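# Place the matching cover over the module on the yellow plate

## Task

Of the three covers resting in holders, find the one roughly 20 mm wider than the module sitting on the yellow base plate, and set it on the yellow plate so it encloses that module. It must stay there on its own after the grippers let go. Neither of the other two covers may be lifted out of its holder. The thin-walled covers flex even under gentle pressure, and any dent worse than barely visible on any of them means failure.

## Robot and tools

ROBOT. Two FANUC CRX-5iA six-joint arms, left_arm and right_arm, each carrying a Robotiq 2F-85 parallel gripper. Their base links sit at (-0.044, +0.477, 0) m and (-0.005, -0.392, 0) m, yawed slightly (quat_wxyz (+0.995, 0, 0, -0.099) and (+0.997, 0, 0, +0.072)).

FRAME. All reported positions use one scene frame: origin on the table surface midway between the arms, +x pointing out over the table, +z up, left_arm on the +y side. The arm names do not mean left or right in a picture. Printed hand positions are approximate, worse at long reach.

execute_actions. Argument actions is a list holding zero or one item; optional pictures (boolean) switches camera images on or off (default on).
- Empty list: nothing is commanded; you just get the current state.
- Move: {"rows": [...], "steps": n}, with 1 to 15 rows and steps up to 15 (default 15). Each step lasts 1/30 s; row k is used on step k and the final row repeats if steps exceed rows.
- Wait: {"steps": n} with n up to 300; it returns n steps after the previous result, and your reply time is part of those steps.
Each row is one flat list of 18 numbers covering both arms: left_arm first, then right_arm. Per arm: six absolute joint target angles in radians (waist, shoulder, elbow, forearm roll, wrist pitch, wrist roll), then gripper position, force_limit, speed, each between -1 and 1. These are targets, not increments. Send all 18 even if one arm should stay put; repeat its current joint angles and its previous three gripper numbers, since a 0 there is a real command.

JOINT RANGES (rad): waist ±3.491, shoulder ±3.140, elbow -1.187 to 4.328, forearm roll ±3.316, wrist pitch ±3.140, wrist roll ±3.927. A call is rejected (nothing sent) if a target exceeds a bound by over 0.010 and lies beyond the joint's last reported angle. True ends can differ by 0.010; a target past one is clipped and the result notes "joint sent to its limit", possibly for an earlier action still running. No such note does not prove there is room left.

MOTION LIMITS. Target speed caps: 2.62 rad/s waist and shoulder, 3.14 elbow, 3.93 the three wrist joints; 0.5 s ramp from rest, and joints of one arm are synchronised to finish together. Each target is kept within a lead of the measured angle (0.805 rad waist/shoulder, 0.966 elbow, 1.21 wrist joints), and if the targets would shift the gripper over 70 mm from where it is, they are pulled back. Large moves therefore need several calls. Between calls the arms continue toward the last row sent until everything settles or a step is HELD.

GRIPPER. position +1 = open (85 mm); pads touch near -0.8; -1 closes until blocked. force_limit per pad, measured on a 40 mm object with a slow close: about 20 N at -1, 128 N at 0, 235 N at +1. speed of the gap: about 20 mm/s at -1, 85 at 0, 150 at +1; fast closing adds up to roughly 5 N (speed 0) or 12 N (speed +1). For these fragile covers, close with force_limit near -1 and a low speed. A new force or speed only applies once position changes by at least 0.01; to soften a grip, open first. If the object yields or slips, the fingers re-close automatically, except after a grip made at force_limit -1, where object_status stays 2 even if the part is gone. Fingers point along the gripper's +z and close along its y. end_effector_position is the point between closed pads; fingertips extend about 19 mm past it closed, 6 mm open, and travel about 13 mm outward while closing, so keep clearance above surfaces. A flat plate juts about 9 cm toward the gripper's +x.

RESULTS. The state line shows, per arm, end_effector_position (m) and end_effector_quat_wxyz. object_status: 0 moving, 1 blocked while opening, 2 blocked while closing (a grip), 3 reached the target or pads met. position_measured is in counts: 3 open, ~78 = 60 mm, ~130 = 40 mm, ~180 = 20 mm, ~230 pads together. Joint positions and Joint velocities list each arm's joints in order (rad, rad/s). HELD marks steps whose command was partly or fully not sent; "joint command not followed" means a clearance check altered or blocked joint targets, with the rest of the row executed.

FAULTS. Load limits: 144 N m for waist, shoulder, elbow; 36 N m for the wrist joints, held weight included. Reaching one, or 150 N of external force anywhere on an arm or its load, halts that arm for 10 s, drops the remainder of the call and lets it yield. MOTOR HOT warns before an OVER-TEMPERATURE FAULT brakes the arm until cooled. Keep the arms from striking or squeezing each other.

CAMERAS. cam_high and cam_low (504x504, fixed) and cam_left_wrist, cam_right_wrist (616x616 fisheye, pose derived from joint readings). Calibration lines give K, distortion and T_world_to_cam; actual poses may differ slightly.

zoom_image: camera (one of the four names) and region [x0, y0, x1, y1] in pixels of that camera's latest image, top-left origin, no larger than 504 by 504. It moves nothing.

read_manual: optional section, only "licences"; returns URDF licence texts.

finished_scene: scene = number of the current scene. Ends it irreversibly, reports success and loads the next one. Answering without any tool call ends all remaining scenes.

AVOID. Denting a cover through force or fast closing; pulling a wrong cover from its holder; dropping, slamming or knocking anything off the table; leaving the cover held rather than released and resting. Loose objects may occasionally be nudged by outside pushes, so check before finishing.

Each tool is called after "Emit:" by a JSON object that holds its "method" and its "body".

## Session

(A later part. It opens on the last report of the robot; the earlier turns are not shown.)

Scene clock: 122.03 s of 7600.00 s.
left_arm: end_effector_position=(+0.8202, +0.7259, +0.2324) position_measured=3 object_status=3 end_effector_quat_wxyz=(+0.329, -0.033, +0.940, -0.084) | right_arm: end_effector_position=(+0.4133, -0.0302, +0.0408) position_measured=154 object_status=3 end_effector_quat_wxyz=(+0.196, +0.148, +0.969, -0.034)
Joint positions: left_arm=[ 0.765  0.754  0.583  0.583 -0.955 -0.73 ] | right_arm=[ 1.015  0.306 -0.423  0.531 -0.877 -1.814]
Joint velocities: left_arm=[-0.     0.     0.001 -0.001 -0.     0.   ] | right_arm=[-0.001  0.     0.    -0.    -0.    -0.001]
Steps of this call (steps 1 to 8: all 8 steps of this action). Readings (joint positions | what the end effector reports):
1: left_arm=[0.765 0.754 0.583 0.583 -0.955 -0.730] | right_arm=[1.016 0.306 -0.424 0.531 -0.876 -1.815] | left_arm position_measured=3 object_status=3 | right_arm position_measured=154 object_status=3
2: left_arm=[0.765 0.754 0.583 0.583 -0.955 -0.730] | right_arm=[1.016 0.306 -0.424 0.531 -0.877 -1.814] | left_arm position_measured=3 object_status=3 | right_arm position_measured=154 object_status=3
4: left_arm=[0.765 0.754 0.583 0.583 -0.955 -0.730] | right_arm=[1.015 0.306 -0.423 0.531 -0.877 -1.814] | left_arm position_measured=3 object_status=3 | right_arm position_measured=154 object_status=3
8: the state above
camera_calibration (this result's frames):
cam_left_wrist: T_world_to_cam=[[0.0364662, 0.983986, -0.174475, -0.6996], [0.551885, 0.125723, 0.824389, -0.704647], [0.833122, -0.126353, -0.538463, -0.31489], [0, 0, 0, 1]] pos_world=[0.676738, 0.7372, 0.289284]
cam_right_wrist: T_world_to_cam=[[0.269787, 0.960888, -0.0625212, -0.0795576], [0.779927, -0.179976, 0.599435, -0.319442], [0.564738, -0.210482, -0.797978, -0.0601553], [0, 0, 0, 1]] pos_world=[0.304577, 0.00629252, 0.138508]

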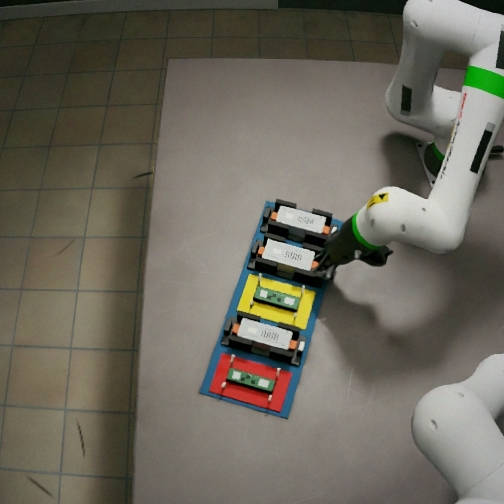

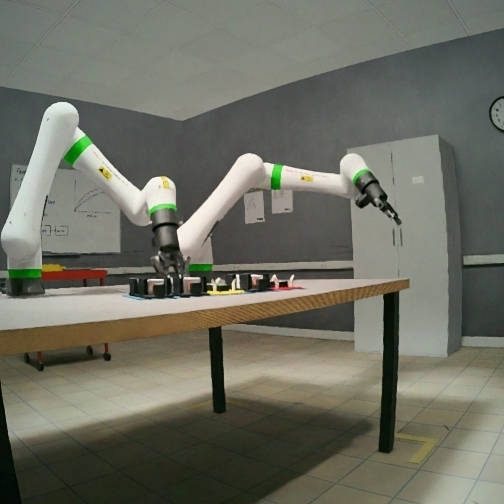

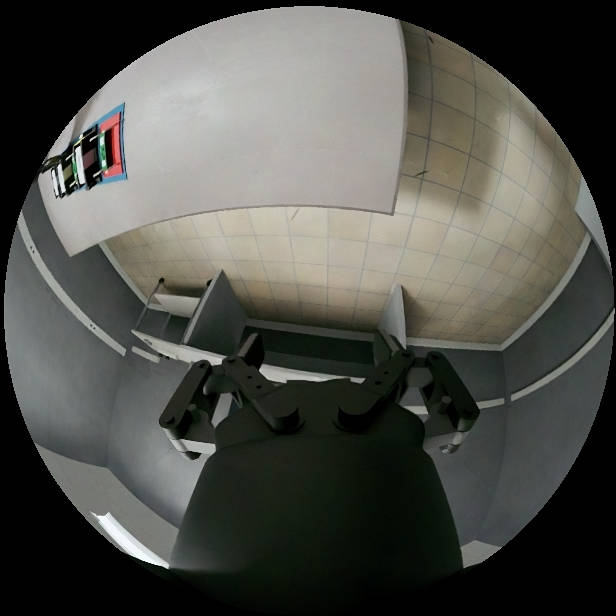

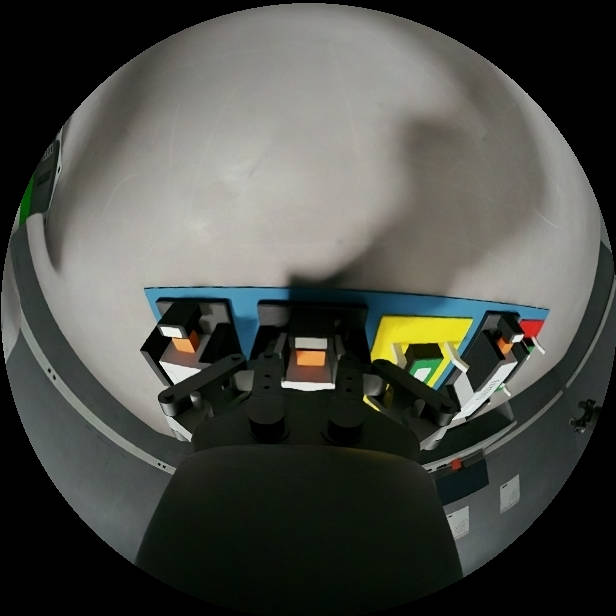

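Emit:
{"method": "execute_actions", "body": {"actions": [{"rows":[[0.765,0.754,0.583,0.583,-0.955,-0.73,1,0,0,1.015,0.3052,-0.4222,0.5296,-0.879,-1.812,-0.2,0,0.5],[0.765,0.754,0.583,0.583,-0.955,-0.73,1,0,0,1.015,0.3052,-0.4222,0.5296,-0.879,-1.812,-0.2,0,0.5],[0.765,0.754,0.583,0.583,-0.955,-0.73,1,0,0,1.015,0.3039,-0.421,0.5286,-0.8812,-1.8105,-0.2,0,0.5],[0.765,0.754,0.583,0.583,-0.955,-0.73,1,0,0,1.015,0.3039,-0.421,0.5286,-0.8812,-1.8105,-0.2,0,0.5],[0.765,0.754,0.583,0.583,-0.955,-0.73,1,0,0,1.0152,0.3026,-0.4197,0.5276,-0.8835,-1.809,-0.2,0,0.5],[0.765,0.754,0.583,0.583,-0.955,-0.73,1,0,0,1.0152,0.3026,-0.4197,0.5276,-0.8835,-1.809,-0.2,0,0.5],[0.765,0.754,0.583,0.583,-0.955,-0.73,1,0,0,1.0153,0.3013,-0.4185,0.5266,-0.8858,-1.8075,-0.2,0,0.5],[0.765,0.754,0.583,0.583,-0.955,-0.73,1,0,0,1.0153,0.3013,-0.4185,0.5266,-0.8858,-1.8075,-0.2,0,0.5],[0.765,0.754,0.583,0.583,-0.955,-0.73,1,0,0,1.0155,0.3,-0.4173,0.5256,-0.8881,-1.806,-0.2,0,0.5]],"steps":12}]}}

Emit:
{"method": "zoom_image", "body": {"camera": "cam_right_wrist", "region": [230,270,390,420]}}

Scene clock: 126.03 s of 7600.00 s.
left_arm: end_effector_position=(+0.8202, +0.7259, +0.2324) position_measured=3 object_status=3 end_effector_quat_wxyz=(+0.329, -0.033, +0.940, -0.084) | right_arm: end_effector_position=(+0.4135, -0.0305, +0.0455) position_measured=154 object_status=3 end_effector_quat_wxyz=(+0.196, +0.148, +0.969, -0.034)
Joint positions: left_arm=[ 0.765  0.754  0.583  0.583 -0.955 -0.73 ] | right_arm=[ 1.015  0.3   -0.417  0.526 -0.888 -1.806]
Joint velocities: left_arm=[ 0.001 -0.001  0.001 -0.001 -0.    -0.   ] | right_arm=[ 0.002 -0.004  0.003 -0.003 -0.006  0.006]
Steps of this call (steps 1 to 15: the robot went on to your last target; steps 16 to 90: nothing new was sent; then 0.60 s passed at rest; steps 91 to 102: all 12 steps of this action). Readings (joint positions | what the end effector reports):
91: left_arm=[0.765 0.754 0.583 0.583 -0.955 -0.730] | right_arm=[1.015 0.306 -0.423 0.531 -0.877 -1.813] | left_arm position_measured=3 object_status=3 | right_arm position_measured=154 object_status=3
92: left_arm=[0.765 0.754 0.583 0.583 -0.955 -0.730] | right_arm=[1.015 0.306 -0.423 0.530 -0.878 -1.813] | left_arm position_measured=3 object_status=3 | right_arm position_measured=154 object_status=3
94: left_arm=[0.765 0.754 0.583 0.583 -0.955 -0.730] | right_arm=[1.015 0.305 -0.422 0.529 -0.880 -1.811] | left_arm position_measured=3 object_status=3 | right_arm position_measured=154 object_status=3
98: left_arm=[0.765 0.754 0.583 0.583 -0.955 -0.730] | right_arm=[1.015 0.302 -0.419 0.527 -0.885 -1.808] | left_arm position_measured=3 object_status=3 | right_arm position_measured=154 object_status=3
102: the state above
camera_calibration (this result's frames):
cam_left_wrist: T_world_to_cam=[[0.0364661, 0.983986, -0.174475, -0.6996], [0.551885, 0.125723, 0.824389, -0.704647], [0.833123, -0.126352, -0.538463, -0.31489], [0, 0, 0, 1]] pos_world=[0.676738, 0.7372, 0.289284]
cam_right_wrist: T_world_to_cam=[[0.270248, 0.96072, -0.0631072, -0.0792076], [0.779765, -0.179956, 0.599652, -0.322492], [0.564742, -0.211264, -0.797768, -0.056578], [0, 0, 0, 1]] pos_world=[0.304825, 0.00610908, 0.143248]

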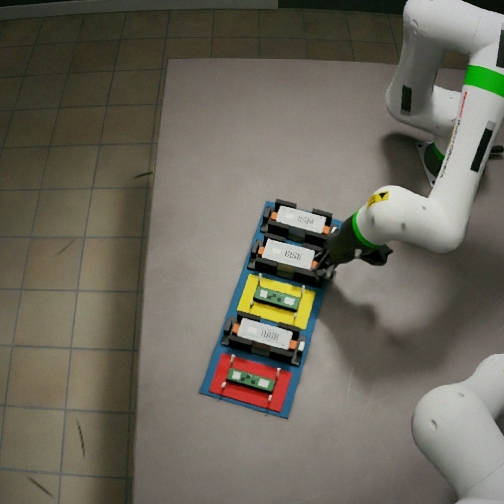

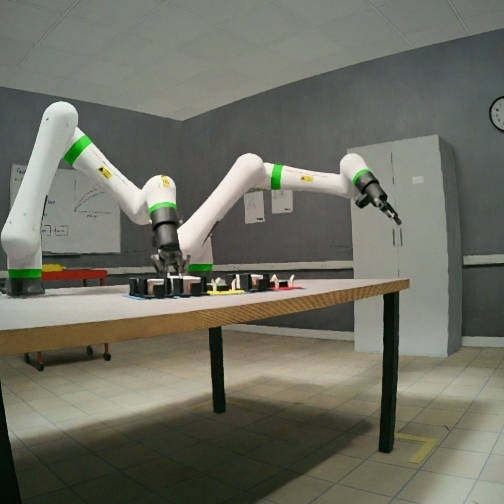

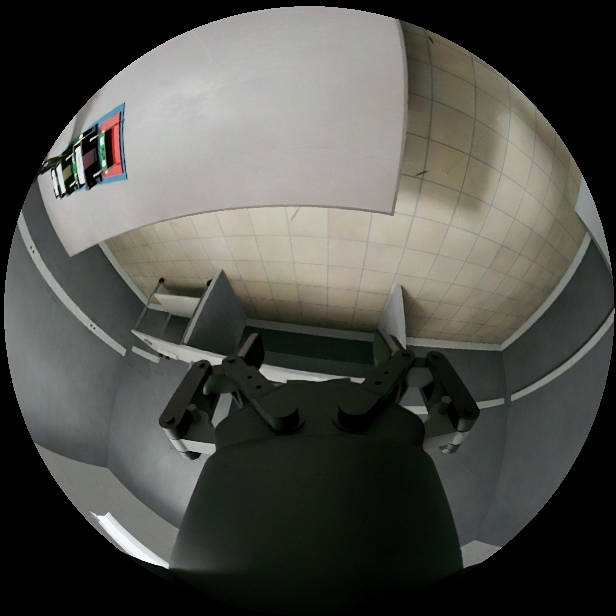

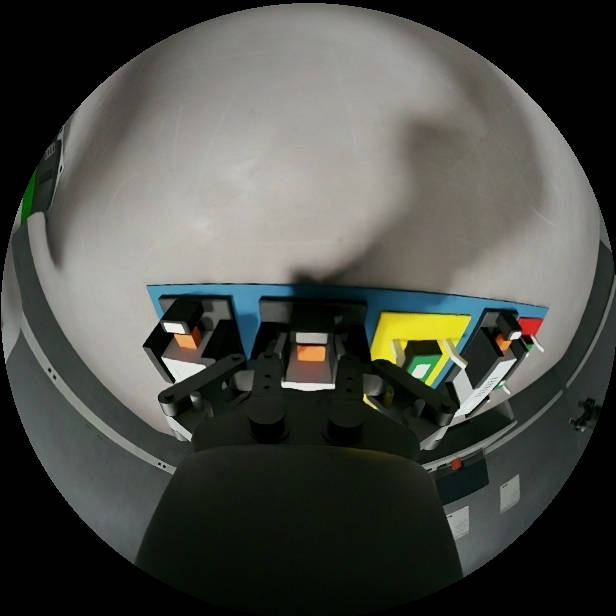

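Region (230, 270, 390, 420) of cam_right_wrist's 616x616 image, scaled by 3.150, with more detail than that image has; it fills the top 472 rows of this view, and the rest is white.

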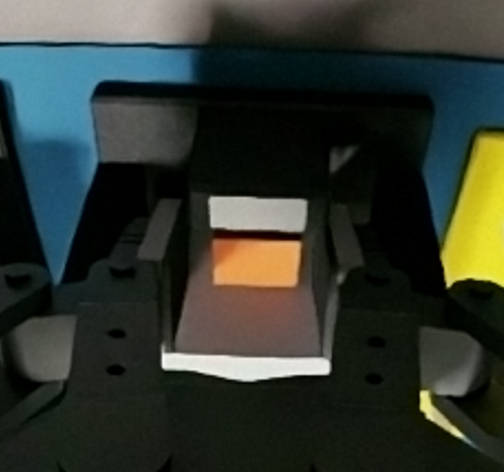

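Emit:
{"method": "execute_actions", "body": {"actions": [{"rows":[[0.765,0.754,0.583,0.583,-0.955,-0.73,1,0,0,1.0151,0.299,-0.4157,0.5246,-0.8905,-1.804,-0.2,0,0.5],[0.765,0.754,0.583,0.583,-0.955,-0.73,1,0,0,1.0151,0.299,-0.4157,0.5246,-0.8905,-1.804,-0.2,0,0.5],[0.765,0.754,0.583,0.583,-0.955,-0.73,1,0,0,1.0147,0.298,-0.4141,0.5236,-0.8929,-1.802,-0.2,0,0.5],[0.765,0.754,0.583,0.583,-0.955,-0.73,1,0,0,1.0147,0.298,-0.4141,0.5236,-0.8929,-1.802,-0.2,0,0.5],[0.765,0.754,0.583,0.583,-0.955,-0.73,1,0,0,1.0143,0.297,-0.4125,0.5226,-0.8953,-1.8,-0.2,0,0.5],[0.765,0.754,0.583,0.583,-0.955,-0.73,1,0,0,1.0143,0.297,-0.4125,0.5226,-0.8953,-1.8,-0.2,0,0.5],[0.765,0.754,0.583,0.583,-0.955,-0.73,1,0,0,1.0139,0.296,-0.4109,0.5216,-0.8977,-1.798,-0.2,0,0.5],[0.765,0.754,0.583,0.583,-0.955,-0.73,1,0,0,1.0139,0.296,-0.4109,0.5216,-0.8977,-1.798,-0.2,0,0.5],[0.765,0.754,0.583,0.583,-0.955,-0.73,1,0,0,1.0135,0.295,-0.4093,0.5206,-0.9001,-1.796,-0.2,0,0.5],[0.765,0.754,0.583,0.583,-0.955,-0.73,1,0,0,1.0135,0.295,-0.4093,0.5206,-0.9001,-1.796,-0.2,0,0.5],[0.765,0.754,0.583,0.583,-0.955,-0.73,1,0,0,1.0131,0.294,-0.4077,0.5196,-0.9025,-1.794,-0.2,0,0.5]]}]}}

Emit:
{"method": "zoom_image", "body": {"camera": "cam_right_wrist", "region": [230,270,390,420]}}

Emit:
{"method": "zoom_image", "body": {"camera": "cam_low", "region": [130,250,230,305]}}

Scene clock: 128.83 s of 7600.00 s.
left_arm: end_effector_position=(+0.8202, +0.7259, +0.2324) position_measured=3 object_status=3 end_effector_quat_wxyz=(+0.329, -0.033, +0.940, -0.084) | right_arm: end_effector_position=(+0.4149, -0.0310, +0.0516) position_measured=154 object_status=3 end_effector_quat_wxyz=(+0.196, +0.148, +0.969, -0.035)
Joint positions: left_arm=[ 0.765  0.754  0.583  0.583 -0.955 -0.73 ] | right_arm=[ 1.013  0.294 -0.408  0.52  -0.902 -1.794]
Joint velocities: left_arm=[ 0.     0.001 -0.     0.     0.001 -0.   ] | right_arm=[-0.002 -0.001  0.002  0.    -0.003  0.004]
Steps of this call (steps 1 to 15: the robot went on to your last target; steps 16 to 69: nothing new was sent; steps 70 to 84: all 15 steps of this action). Readings (joint positions | what the end effector reports):
70: left_arm=[0.765 0.754 0.583 0.583 -0.955 -0.730] | right_arm=[1.015 0.300 -0.417 0.525 -0.888 -1.806] | left_arm position_measured=3 object_status=3 | right_arm position_measured=154 object_status=3
71: left_arm=[0.765 0.754 0.583 0.583 -0.955 -0.730] | right_arm=[1.015 0.299 -0.416 0.525 -0.889 -1.805] | left_arm position_measured=3 object_status=3 | right_arm position_measured=154 object_status=3
73: left_arm=[0.765 0.754 0.583 0.583 -0.955 -0.730] | right_arm=[1.015 0.299 -0.415 0.524 -0.892 -1.803] | left_arm position_measured=3 object_status=3 | right_arm position_measured=154 object_status=3
77: left_arm=[0.765 0.754 0.583 0.583 -0.955 -0.730] | right_arm=[1.014 0.297 -0.412 0.522 -0.896 -1.799] | left_arm position_measured=3 object_status=3 | right_arm position_measured=154 object_status=3
84: the state above
camera_calibration (this result's frames):
cam_left_wrist: T_world_to_cam=[[0.0364661, 0.983986, -0.174475, -0.6996], [0.551885, 0.125723, 0.824389, -0.704647], [0.833123, -0.126352, -0.538463, -0.31489], [0, 0, 0, 1]] pos_world=[0.676738, 0.7372, 0.289284]
cam_right_wrist: T_world_to_cam=[[0.270579, 0.960535, -0.0644939, -0.0788043], [0.779801, -0.179396, 0.599773, -0.327334], [0.564533, -0.212579, -0.797567, -0.0525731], [0, 0, 0, 1]] pos_world=[0.306257, 0.00579589, 0.149313]

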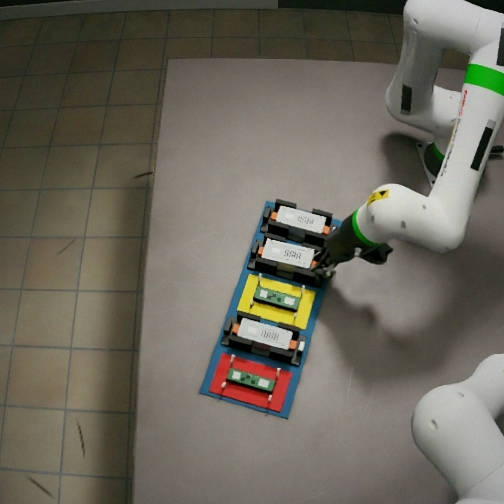

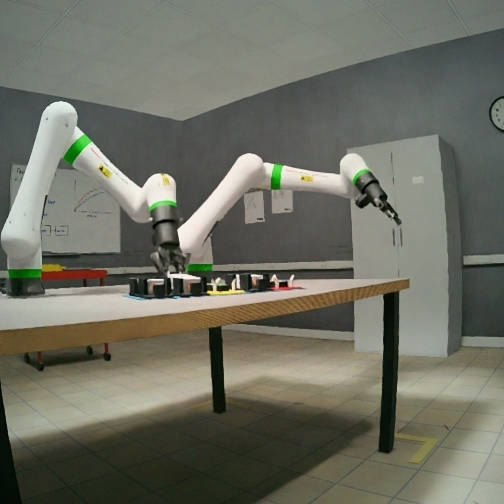

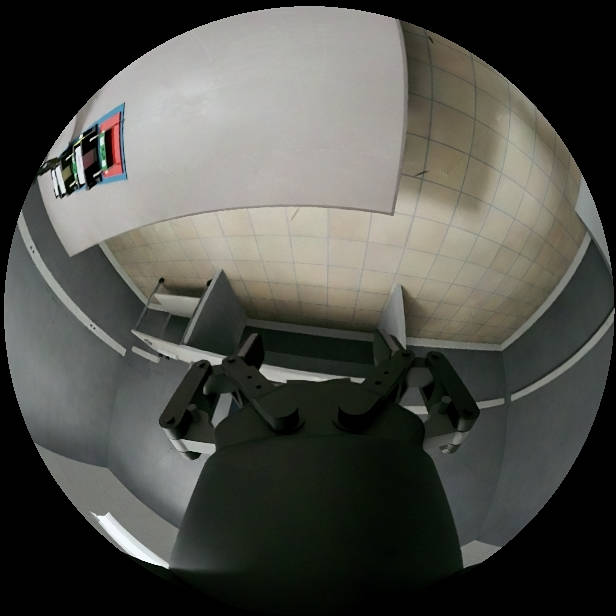

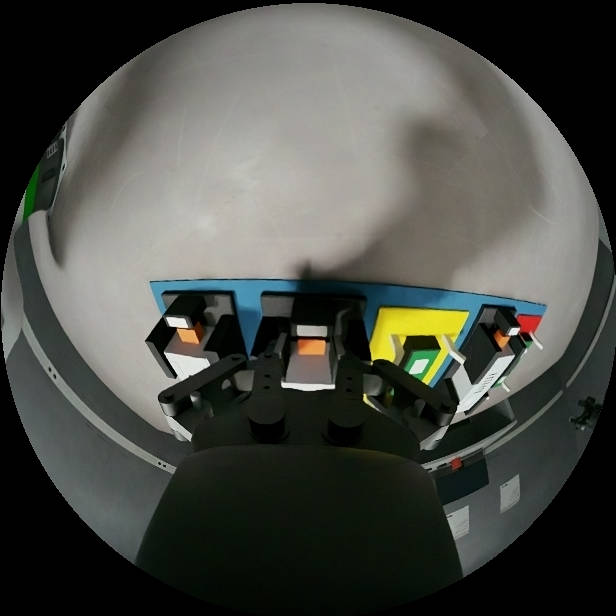

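Region (230, 270, 390, 420) of cam_right_wrist's 616x616 image, scaled by 3.150, with more detail than that image has; it fills the top 472 rows of this view, and the rest is white.

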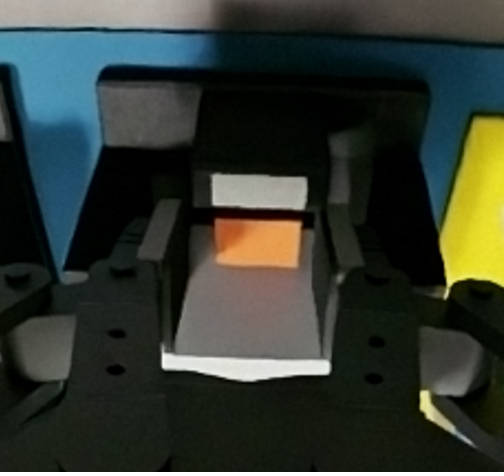

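Region (130, 250, 230, 305) of cam_low's 504x504 image, scaled by 5.040, with more detail than that image has; it fills the top 277 rows of this view, and the rest is white.

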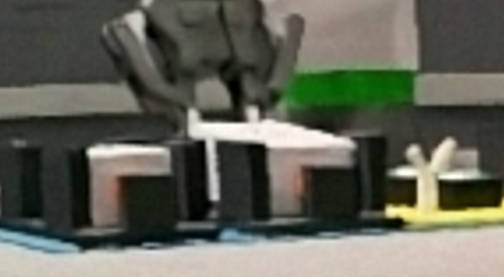

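Emit:
{"method": "execute_actions", "body": {"actions": [{"rows":[[0.765,0.754,0.583,0.583,-0.955,-0.73,1,0,0,1.0127,0.293,-0.4061,0.5186,-0.9049,-1.792,-0.2,0,0.5],[0.765,0.754,0.583,0.583,-0.955,-0.73,1,0,0,1.0123,0.292,-0.4045,0.5176,-0.9073,-1.79,-0.2,0,0.5],[0.765,0.754,0.583,0.583,-0.955,-0.73,1,0,0,1.0123,0.292,-0.4045,0.5176,-0.9073,-1.79,-0.2,0,0.5],[0.765,0.754,0.583,0.583,-0.955,-0.73,1,0,0,1.0119,0.291,-0.4029,0.5166,-0.9097,-1.788,-0.2,0,0.5],[0.765,0.754,0.583,0.583,-0.955,-0.73,1,0,0,1.0115,0.29,-0.4013,0.5156,-0.9121,-1.786,-0.2,0,0.5],[0.765,0.754,0.583,0.583,-0.955,-0.73,1,0,0,1.0115,0.29,-0.4013,0.5156,-0.9121,-1.786,-0.2,0,0.5],[0.765,0.754,0.583,0.583,-0.955,-0.73,1,0,0,1.0111,0.289,-0.3997,0.5146,-0.9145,-1.784,-0.2,0,0.5],[0.765,0.754,0.583,0.583,-0.955,-0.73,1,0,0,1.0107,0.288,-0.3981,0.5136,-0.9169,-1.782,-0.2,0,0.5],[0.765,0.754,0.583,0.583,-0.955,-0.73,1,0,0,1.0107,0.288,-0.3981,0.5136,-0.9169,-1.782,-0.2,0,0.5],[0.765,0.754,0.583,0.583,-0.955,-0.73,1,0,0,1.0103,0.287,-0.3965,0.5126,-0.9193,-1.78,-0.2,0,0.5],[0.765,0.754,0.583,0.583,-0.955,-0.73,1,0,0,1.0099,0.286,-0.3949,0.5116,-0.9217,-1.778,-0.2,0,0.5]]}]}}

Emit:
{"method": "zoom_image", "body": {"camera": "cam_right_wrist", "region": [230,270,390,420]}}

Emit:
{"method": "zoom_image", "body": {"camera": "cam_low", "region": [130,250,230,305]}}

Scene clock: 141.00 s of 7600.00 s.
left_arm: end_effector_position=(+0.8202, +0.7259, +0.2324) position_measured=3 object_status=3 end_effector_quat_wxyz=(+0.329, -0.033, +0.940, -0.084) | right_arm: end_effector_position=(+0.4130, -0.0288, +0.0546) position_measured=154 object_status=3 end_effector_quat_wxyz=(+0.193, +0.149, +0.969, -0.032)
Joint positions: left_arm=[ 0.765  0.754  0.583  0.583 -0.955 -0.73 ] | right_arm=[ 1.016  0.289 -0.4    0.506 -0.908 -1.785]
Joint velocities: left_arm=[-0.     0.     0.    -0.     0.001  0.   ] | right_arm=[ 0.    -0.     0.     0.001 -0.    -0.001]
FORCE FAULT: contact force on the right arm reached its limit, and that arm stopped for 10 seconds. The contact can be on any part of that arm, not only on its tool. That arm's remaining commands of this call were not run. That arm holds still and accepts commands again. Move the arm away from the contact; if what it grips holds it there, let go first. Pushing or pulling that hard again can fault the arm again.
The stop of the right arm began at step 65 of this call (marked STOPPED below). From that step on that arm followed nothing that you had sent. 7 of its steps, steps kept back included, did not run and will not run. Nothing is kept back now, and the robot has no last target.
Steps of this call (steps 1 to 15: the robot went on to your last target; steps 16 to 56: nothing new was sent; steps 57 to 71: all 15 steps of this action; steps 72 to 365: the stop continued). Readings (joint positions | what the end effector reports):
57: left_arm=[0.765 0.754 0.583 0.583 -0.955 -0.730] | right_arm=[1.013 0.294 -0.408 0.520 -0.903 -1.794] | left_arm position_measured=3 object_status=3 | right_arm position_measured=154 object_status=3
58: left_arm=[0.765 0.754 0.583 0.583 -0.955 -0.730] | right_arm=[1.013 0.294 -0.407 0.519 -0.904 -1.793] | left_arm position_measured=3 object_status=3 | right_arm position_measured=154 object_status=3
60: left_arm=[0.765 0.754 0.583 0.583 -0.955 -0.730] | right_arm=[1.012 0.292 -0.405 0.518 -0.907 -1.790] | left_arm position_measured=3 object_status=3 | right_arm position_measured=154 object_status=3
64: left_arm=[0.765 0.754 0.583 0.583 -0.955 -0.730] | right_arm=[1.011 0.289 -0.400 0.515 -0.913 -1.785] | left_arm position_measured=3 object_status=3 | right_arm position_measured=154 object_status=3
65: left_arm=[0.765 0.754 0.583 0.583 -0.955 -0.730] | right_arm=[1.013 0.289 -0.400 0.511 -0.911 -1.785] | left_arm position_measured=3 object_status=3 | right_arm position_measured=154 object_status=3 STOPPED (the right arm)
365: the state above
camera_calibration (this result's frames):
cam_left_wrist: T_world_to_cam=[[0.0364662, 0.983986, -0.174475, -0.6996], [0.551885, 0.125723, 0.824388, -0.704647], [0.833122, -0.126352, -0.538463, -0.31489], [0, 0, 0, 1]] pos_world=[0.676738, 0.7372, 0.289284]
cam_right_wrist: T_world_to_cam=[[0.270022, 0.96098, -0.0600543, -0.0801962], [0.783306, -0.182971, 0.594099, -0.328474], [0.559929, -0.207461, -0.802147, -0.0463172], [0, 0, 0, 1]] pos_world=[0.304884, 0.00735676, 0.153176]

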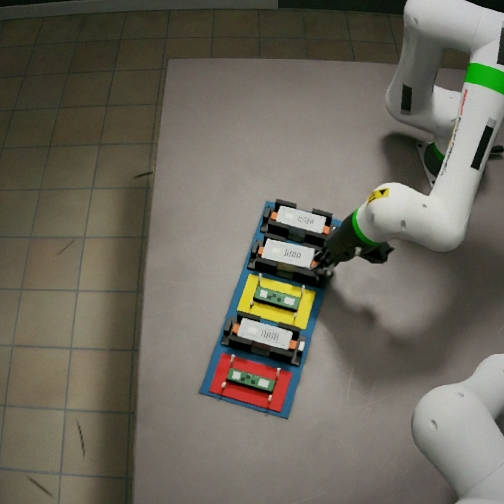

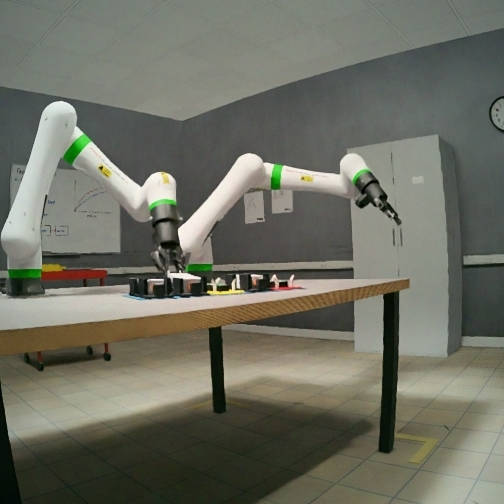

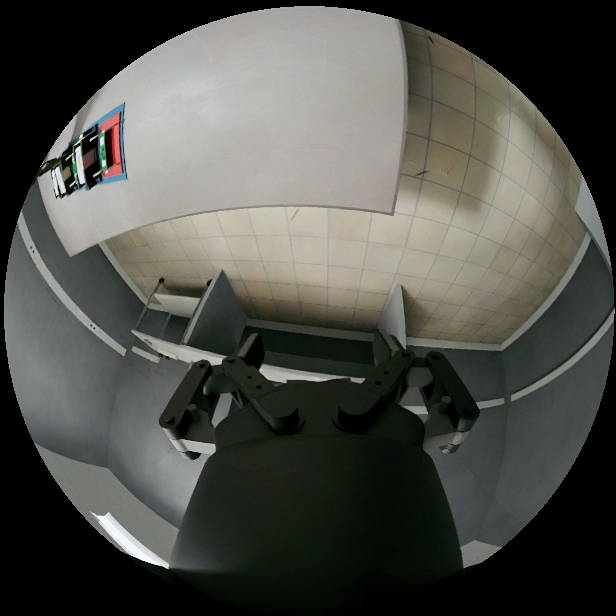

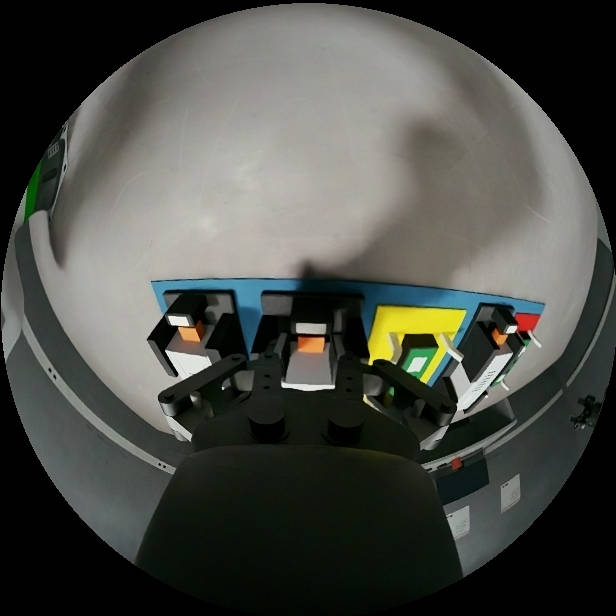

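Region (230, 270, 390, 420) of cam_right_wrist's 616x616 image, scaled by 3.150, with more detail than that image has; it fills the top 472 rows of this view, and the rest is white.

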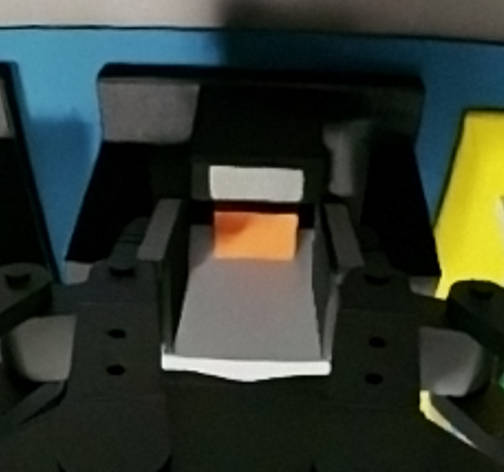

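Region (130, 250, 230, 305) of cam_low's 504x504 image, scaled by 5.040, with more detail than that image has; it fills the top 277 rows of this view, and the rest is white.

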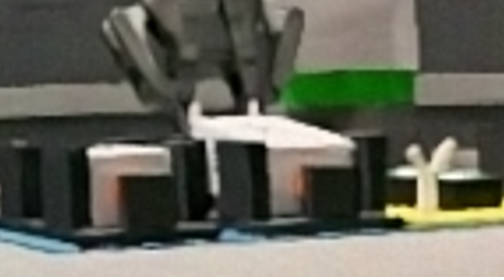

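Emit:
{"method": "execute_actions", "body": {"actions": [{"rows":[[0.765,0.754,0.583,0.583,-0.955,-0.73,1,0,0,1.0155,0.289,-0.4,0.507,-0.908,-1.785,-0.2,0,0.5],[0.765,0.754,0.583,0.583,-0.955,-0.73,1,0,0,1.0155,0.2877,-0.3988,0.507,-0.9103,-1.7835,-0.2,0,0.5],[0.765,0.754,0.583,0.583,-0.955,-0.73,1,0,0,1.0157,0.2864,-0.3976,0.507,-0.9126,-1.782,-0.2,0,0.5],[0.765,0.754,0.583,0.583,-0.955,-0.73,1,0,0,1.0157,0.2864,-0.3976,0.507,-0.9126,-1.782,-0.2,0,0.5],[0.765,0.754,0.583,0.583,-0.955,-0.73,1,0,0,1.0159,0.2851,-0.3964,0.5065,-0.9149,-1.7805,-0.2,0,0.5],[0.765,0.754,0.583,0.583,-0.955,-0.73,1,0,0,1.0161,0.2838,-0.3952,0.506,-0.9172,-1.779,-0.2,0,0.5],[0.765,0.754,0.583,0.583,-0.955,-0.73,1,0,0,1.0161,0.2838,-0.3952,0.506,-0.9172,-1.779,-0.2,0,0.5],[0.765,0.754,0.583,0.583,-0.955,-0.73,1,0,0,1.0163,0.2825,-0.394,0.5055,-0.9195,-1.7775,-0.2,0,0.5],[0.765,0.754,0.583,0.583,-0.955,-0.73,1,0,0,1.0165,0.2812,-0.3928,0.505,-0.9218,-1.776,-0.2,0,0.5]],"steps":13}]}}

Emit:
{"method": "zoom_image", "body": {"camera": "cam_right_wrist", "region": [230,270,390,420]}}

Emit:
{"method": "zoom_image", "body": {"camera": "cam_low", "region": [130,250,230,305]}}

Scene clock: 143.57 s of 7600.00 s.
left_arm: end_effector_position=(+0.8202, +0.7259, +0.2324) position_measured=3 object_status=3 end_effector_quat_wxyz=(+0.329, -0.033, +0.940, -0.084) | right_arm: end_effector_position=(+0.4140, -0.0283, +0.0616) position_measured=154 object_status=3 end_effector_quat_wxyz=(+0.195, +0.147, +0.969, -0.032)
Joint positions: left_arm=[ 0.765  0.754  0.583  0.583 -0.955 -0.73 ] | right_arm=[ 1.016  0.281 -0.393  0.505 -0.922 -1.776]
Joint velocities: left_arm=[ 0.    -0.001 -0.001  0.    -0.    -0.   ] | right_arm=[ 0.001 -0.002  0.002 -0.002 -0.003  0.004]
Steps of this call (steps 1 to 64: nothing new was sent; steps 65 to 77: all 13 steps of this action). Readings (joint positions | what the end effector reports):
65: left_arm=[0.765 0.754 0.583 0.583 -0.955 -0.730] | right_arm=[1.016 0.289 -0.400 0.507 -0.908 -1.785] | left_arm position_measured=3 object_status=3 | right_arm position_measured=154 object_status=3
66: left_arm=[0.765 0.754 0.583 0.583 -0.955 -0.730] | right_arm=[1.016 0.289 -0.400 0.507 -0.908 -1.785] | left_arm position_measured=3 object_status=3 | right_arm position_measured=154 object_status=3
68: left_arm=[0.765 0.754 0.583 0.583 -0.955 -0.730] | right_arm=[1.016 0.288 -0.399 0.507 -0.911 -1.783] | left_arm position_measured=3 object_status=3 | right_arm position_measured=154 object_status=3
72: left_arm=[0.765 0.754 0.583 0.583 -0.955 -0.730] | right_arm=[1.016 0.284 -0.395 0.506 -0.917 -1.779] | left_arm position_measured=3 object_status=3 | right_arm position_measured=154 object_status=3
77: the state above
camera_calibration (this result's frames):
cam_left_wrist: T_world_to_cam=[[0.0364661, 0.983986, -0.174475, -0.6996], [0.551885, 0.125723, 0.824388, -0.704647], [0.833122, -0.126352, -0.538463, -0.31489], [0, 0, 0, 1]] pos_world=[0.676738, 0.7372, 0.289284]
cam_right_wrist: T_world_to_cam=[[0.267446, 0.961696, -0.0601114, -0.0793473], [0.781919, -0.180148, 0.596782, -0.332807], [0.563094, -0.206609, -0.800148, -0.0425889], [0, 0, 0, 1]] pos_world=[0.305431, 0.00755404, 0.159766]

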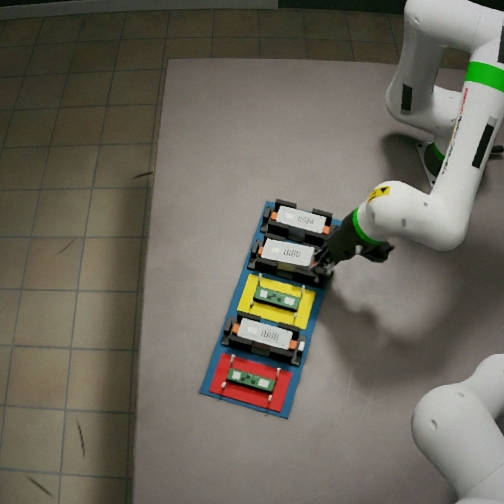

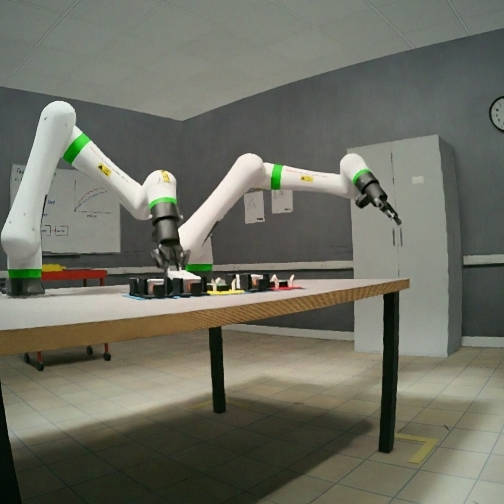

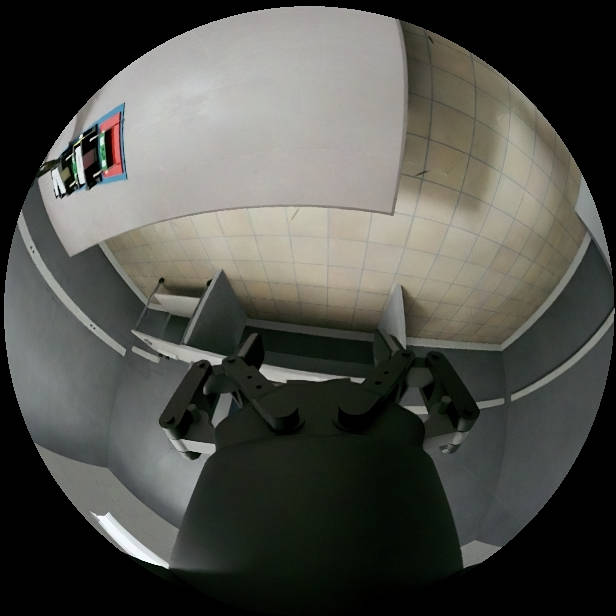

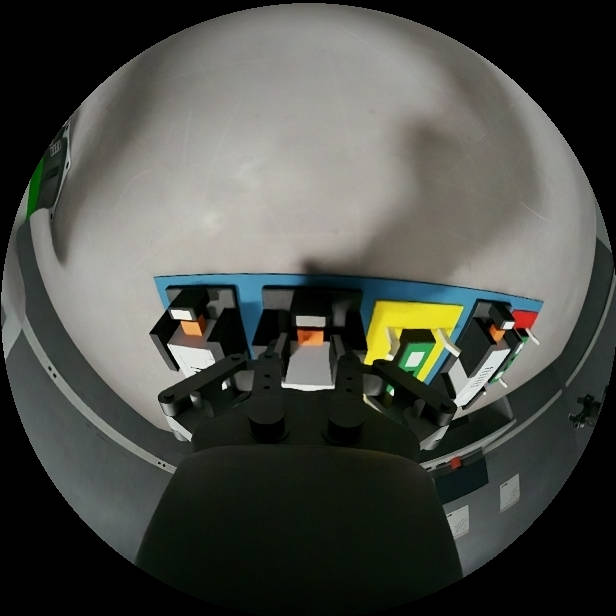

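Region (230, 270, 390, 420) of cam_right_wrist's 616x616 image, scaled by 3.150, with more detail than that image has; it fills the top 472 rows of this view, and the rest is white.

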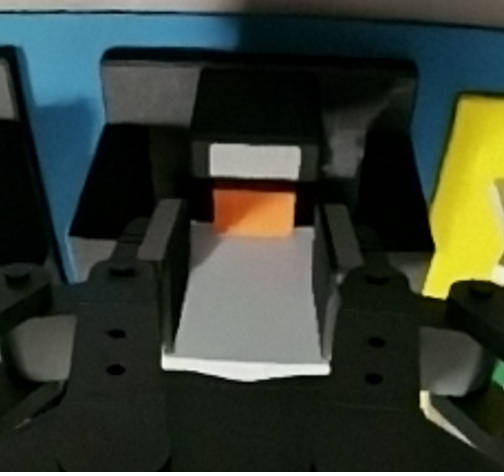

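Region (130, 250, 230, 305) of cam_low's 504x504 image, scaled by 5.040, with more detail than that image has; it fills the top 277 rows of this view, and the rest is white.

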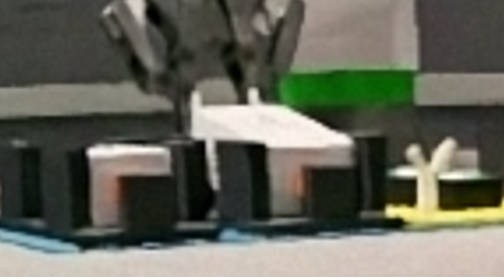

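Emit:
{"method": "execute_actions", "body": {"actions": [{"rows":[[0.765,0.754,0.583,0.583,-0.955,-0.73,1,0,0,1.0167,0.2799,-0.3916,0.5045,-0.9241,-1.7745,-0.2,0,0.5],[0.765,0.754,0.583,0.583,-0.955,-0.73,1,0,0,1.0169,0.2786,-0.3904,0.504,-0.9264,-1.773,-0.2,0,0.5],[0.765,0.754,0.583,0.583,-0.955,-0.73,1,0,0,1.0169,0.2786,-0.3904,0.504,-0.9264,-1.773,-0.2,0,0.5],[0.765,0.754,0.583,0.583,-0.955,-0.73,1,0,0,1.0171,0.2773,-0.3892,0.5035,-0.9287,-1.7715,-0.2,0,0.5],[0.765,0.754,0.583,0.583,-0.955,-0.73,1,0,0,1.0173,0.276,-0.388,0.503,-0.931,-1.77,-0.2,0,0.5],[0.765,0.754,0.583,0.583,-0.955,-0.73,1,0,0,1.0173,0.276,-0.388,0.503,-0.931,-1.77,-0.2,0,0.5],[0.765,0.754,0.583,0.583,-0.955,-0.73,1,0,0,1.0175,0.2747,-0.3868,0.5025,-0.9333,-1.7685,-0.2,0,0.5],[0.765,0.754,0.583,0.583,-0.955,-0.73,1,0,0,1.0177,0.2734,-0.3856,0.502,-0.9356,-1.767,-0.2,0,0.5],[0.765,0.754,0.583,0.583,-0.955,-0.73,1,0,0,1.0177,0.2734,-0.3856,0.502,-0.9356,-1.767,-0.2,0,0.5],[0.765,0.754,0.583,0.583,-0.955,-0.73,1,0,0,1.0179,0.2721,-0.3844,0.5015,-0.9379,-1.7655,-0.2,0,0.5],[0.765,0.754,0.583,0.583,-0.955,-0.73,1,0,0,1.0181,0.2708,-0.3832,0.501,-0.9402,-1.764,-0.2,0,0.5]]}]}}

Emit:
{"method": "zoom_image", "body": {"camera": "cam_right_wrist", "region": [230,270,390,420]}}

Emit:
{"method": "zoom_image", "body": {"camera": "cam_low", "region": [130,250,230,305]}}

Scene clock: 145.80 s of 7600.00 s.
left_arm: end_effector_position=(+0.8202, +0.7259, +0.2324) position_measured=3 object_status=3 end_effector_quat_wxyz=(+0.329, -0.033, +0.940, -0.084) | right_arm: end_effector_position=(+0.4143, -0.0281, +0.0703) position_measured=154 object_status=3 end_effector_quat_wxyz=(+0.196, +0.146, +0.969, -0.033)
Joint positions: left_arm=[ 0.765  0.754  0.583  0.583 -0.955 -0.73 ] | right_arm=[ 1.018  0.271 -0.383  0.501 -0.94  -1.764]
Joint velocities: left_arm=[-0.    -0.    -0.     0.     0.001  0.   ] | right_arm=[-0.    -0.001  0.002 -0.    -0.003  0.002]
Steps of this call (steps 1 to 15: the robot went on to your last target; steps 16 to 52: nothing new was sent; steps 53 to 67: all 15 steps of this action). Readings (joint positions | what the end effector reports):
53: left_arm=[0.765 0.754 0.583 0.583 -0.955 -0.730] | right_arm=[1.017 0.281 -0.393 0.505 -0.922 -1.776] | left_arm position_measured=3 object_status=3 | right_arm position_measured=154 object_status=3
54: left_arm=[0.765 0.754 0.583 0.583 -0.955 -0.730] | right_arm=[1.017 0.280 -0.392 0.505 -0.923 -1.775] | left_arm position_measured=3 object_status=3 | right_arm position_measured=154 object_status=3
56: left_arm=[0.765 0.754 0.583 0.583 -0.955 -0.730] | right_arm=[1.017 0.279 -0.391 0.504 -0.926 -1.773] | left_arm position_measured=3 object_status=3 | right_arm position_measured=154 object_status=3
60: left_arm=[0.765 0.754 0.583 0.583 -0.955 -0.730] | right_arm=[1.018 0.275 -0.387 0.503 -0.932 -1.769] | left_arm position_measured=3 object_status=3 | right_arm position_measured=154 object_status=3
67: the state above
camera_calibration (this result's frames):
cam_left_wrist: T_world_to_cam=[[0.0364663, 0.983986, -0.174475, -0.6996], [0.551885, 0.125723, 0.824388, -0.704647], [0.833122, -0.126353, -0.538463, -0.31489], [0, 0, 0, 1]] pos_world=[0.676738, 0.7372, 0.289284]
cam_right_wrist: T_world_to_cam=[[0.26439, 0.962472, -0.0611965, -0.0777481], [0.781179, -0.176514, 0.598834, -0.337936], [0.56556, -0.206131, -0.798531, -0.036874], [0, 0, 0, 1]] pos_world=[0.305399, 0.00757913, 0.168165]

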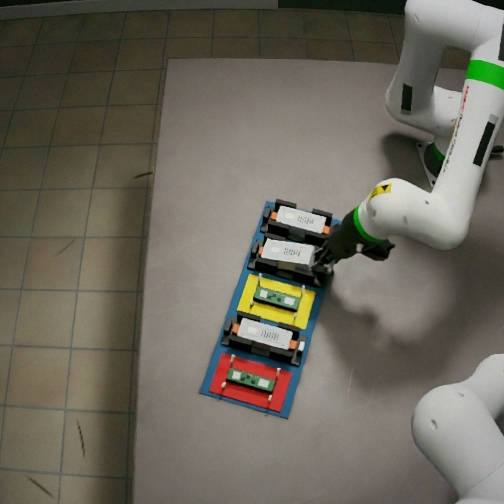

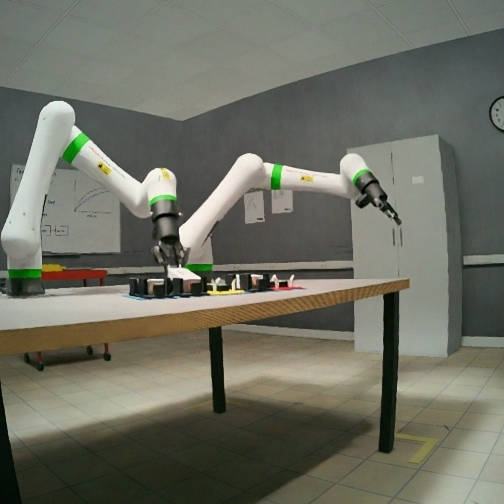

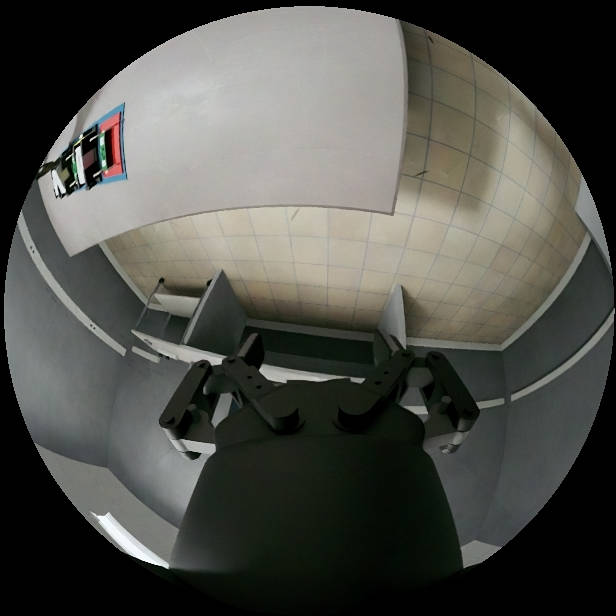

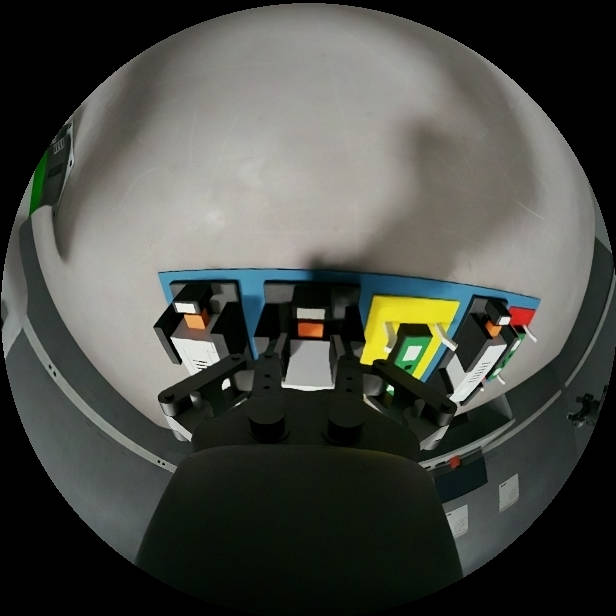

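Region (230, 270, 390, 420) of cam_right_wrist's 616x616 image, scaled by 3.150, with more detail than that image has; it fills the top 472 rows of this view, and the rest is white.

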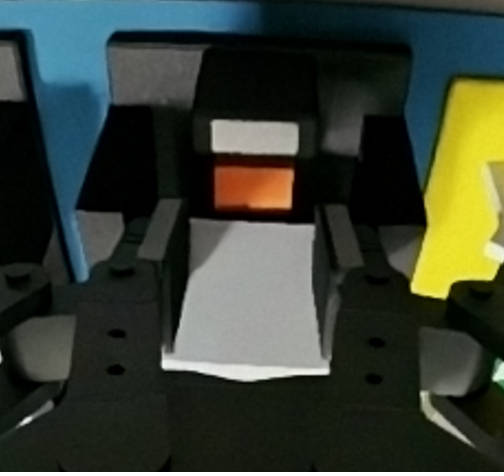

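Region (130, 250, 230, 305) of cam_low's 504x504 image, scaled by 5.040, with more detail than that image has; it fills the top 277 rows of this view, and the rest is white.

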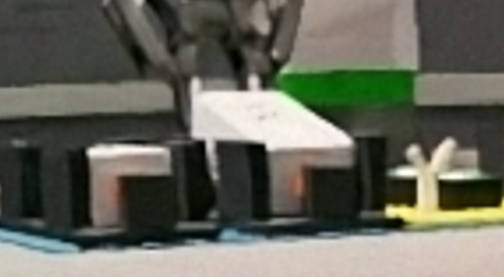

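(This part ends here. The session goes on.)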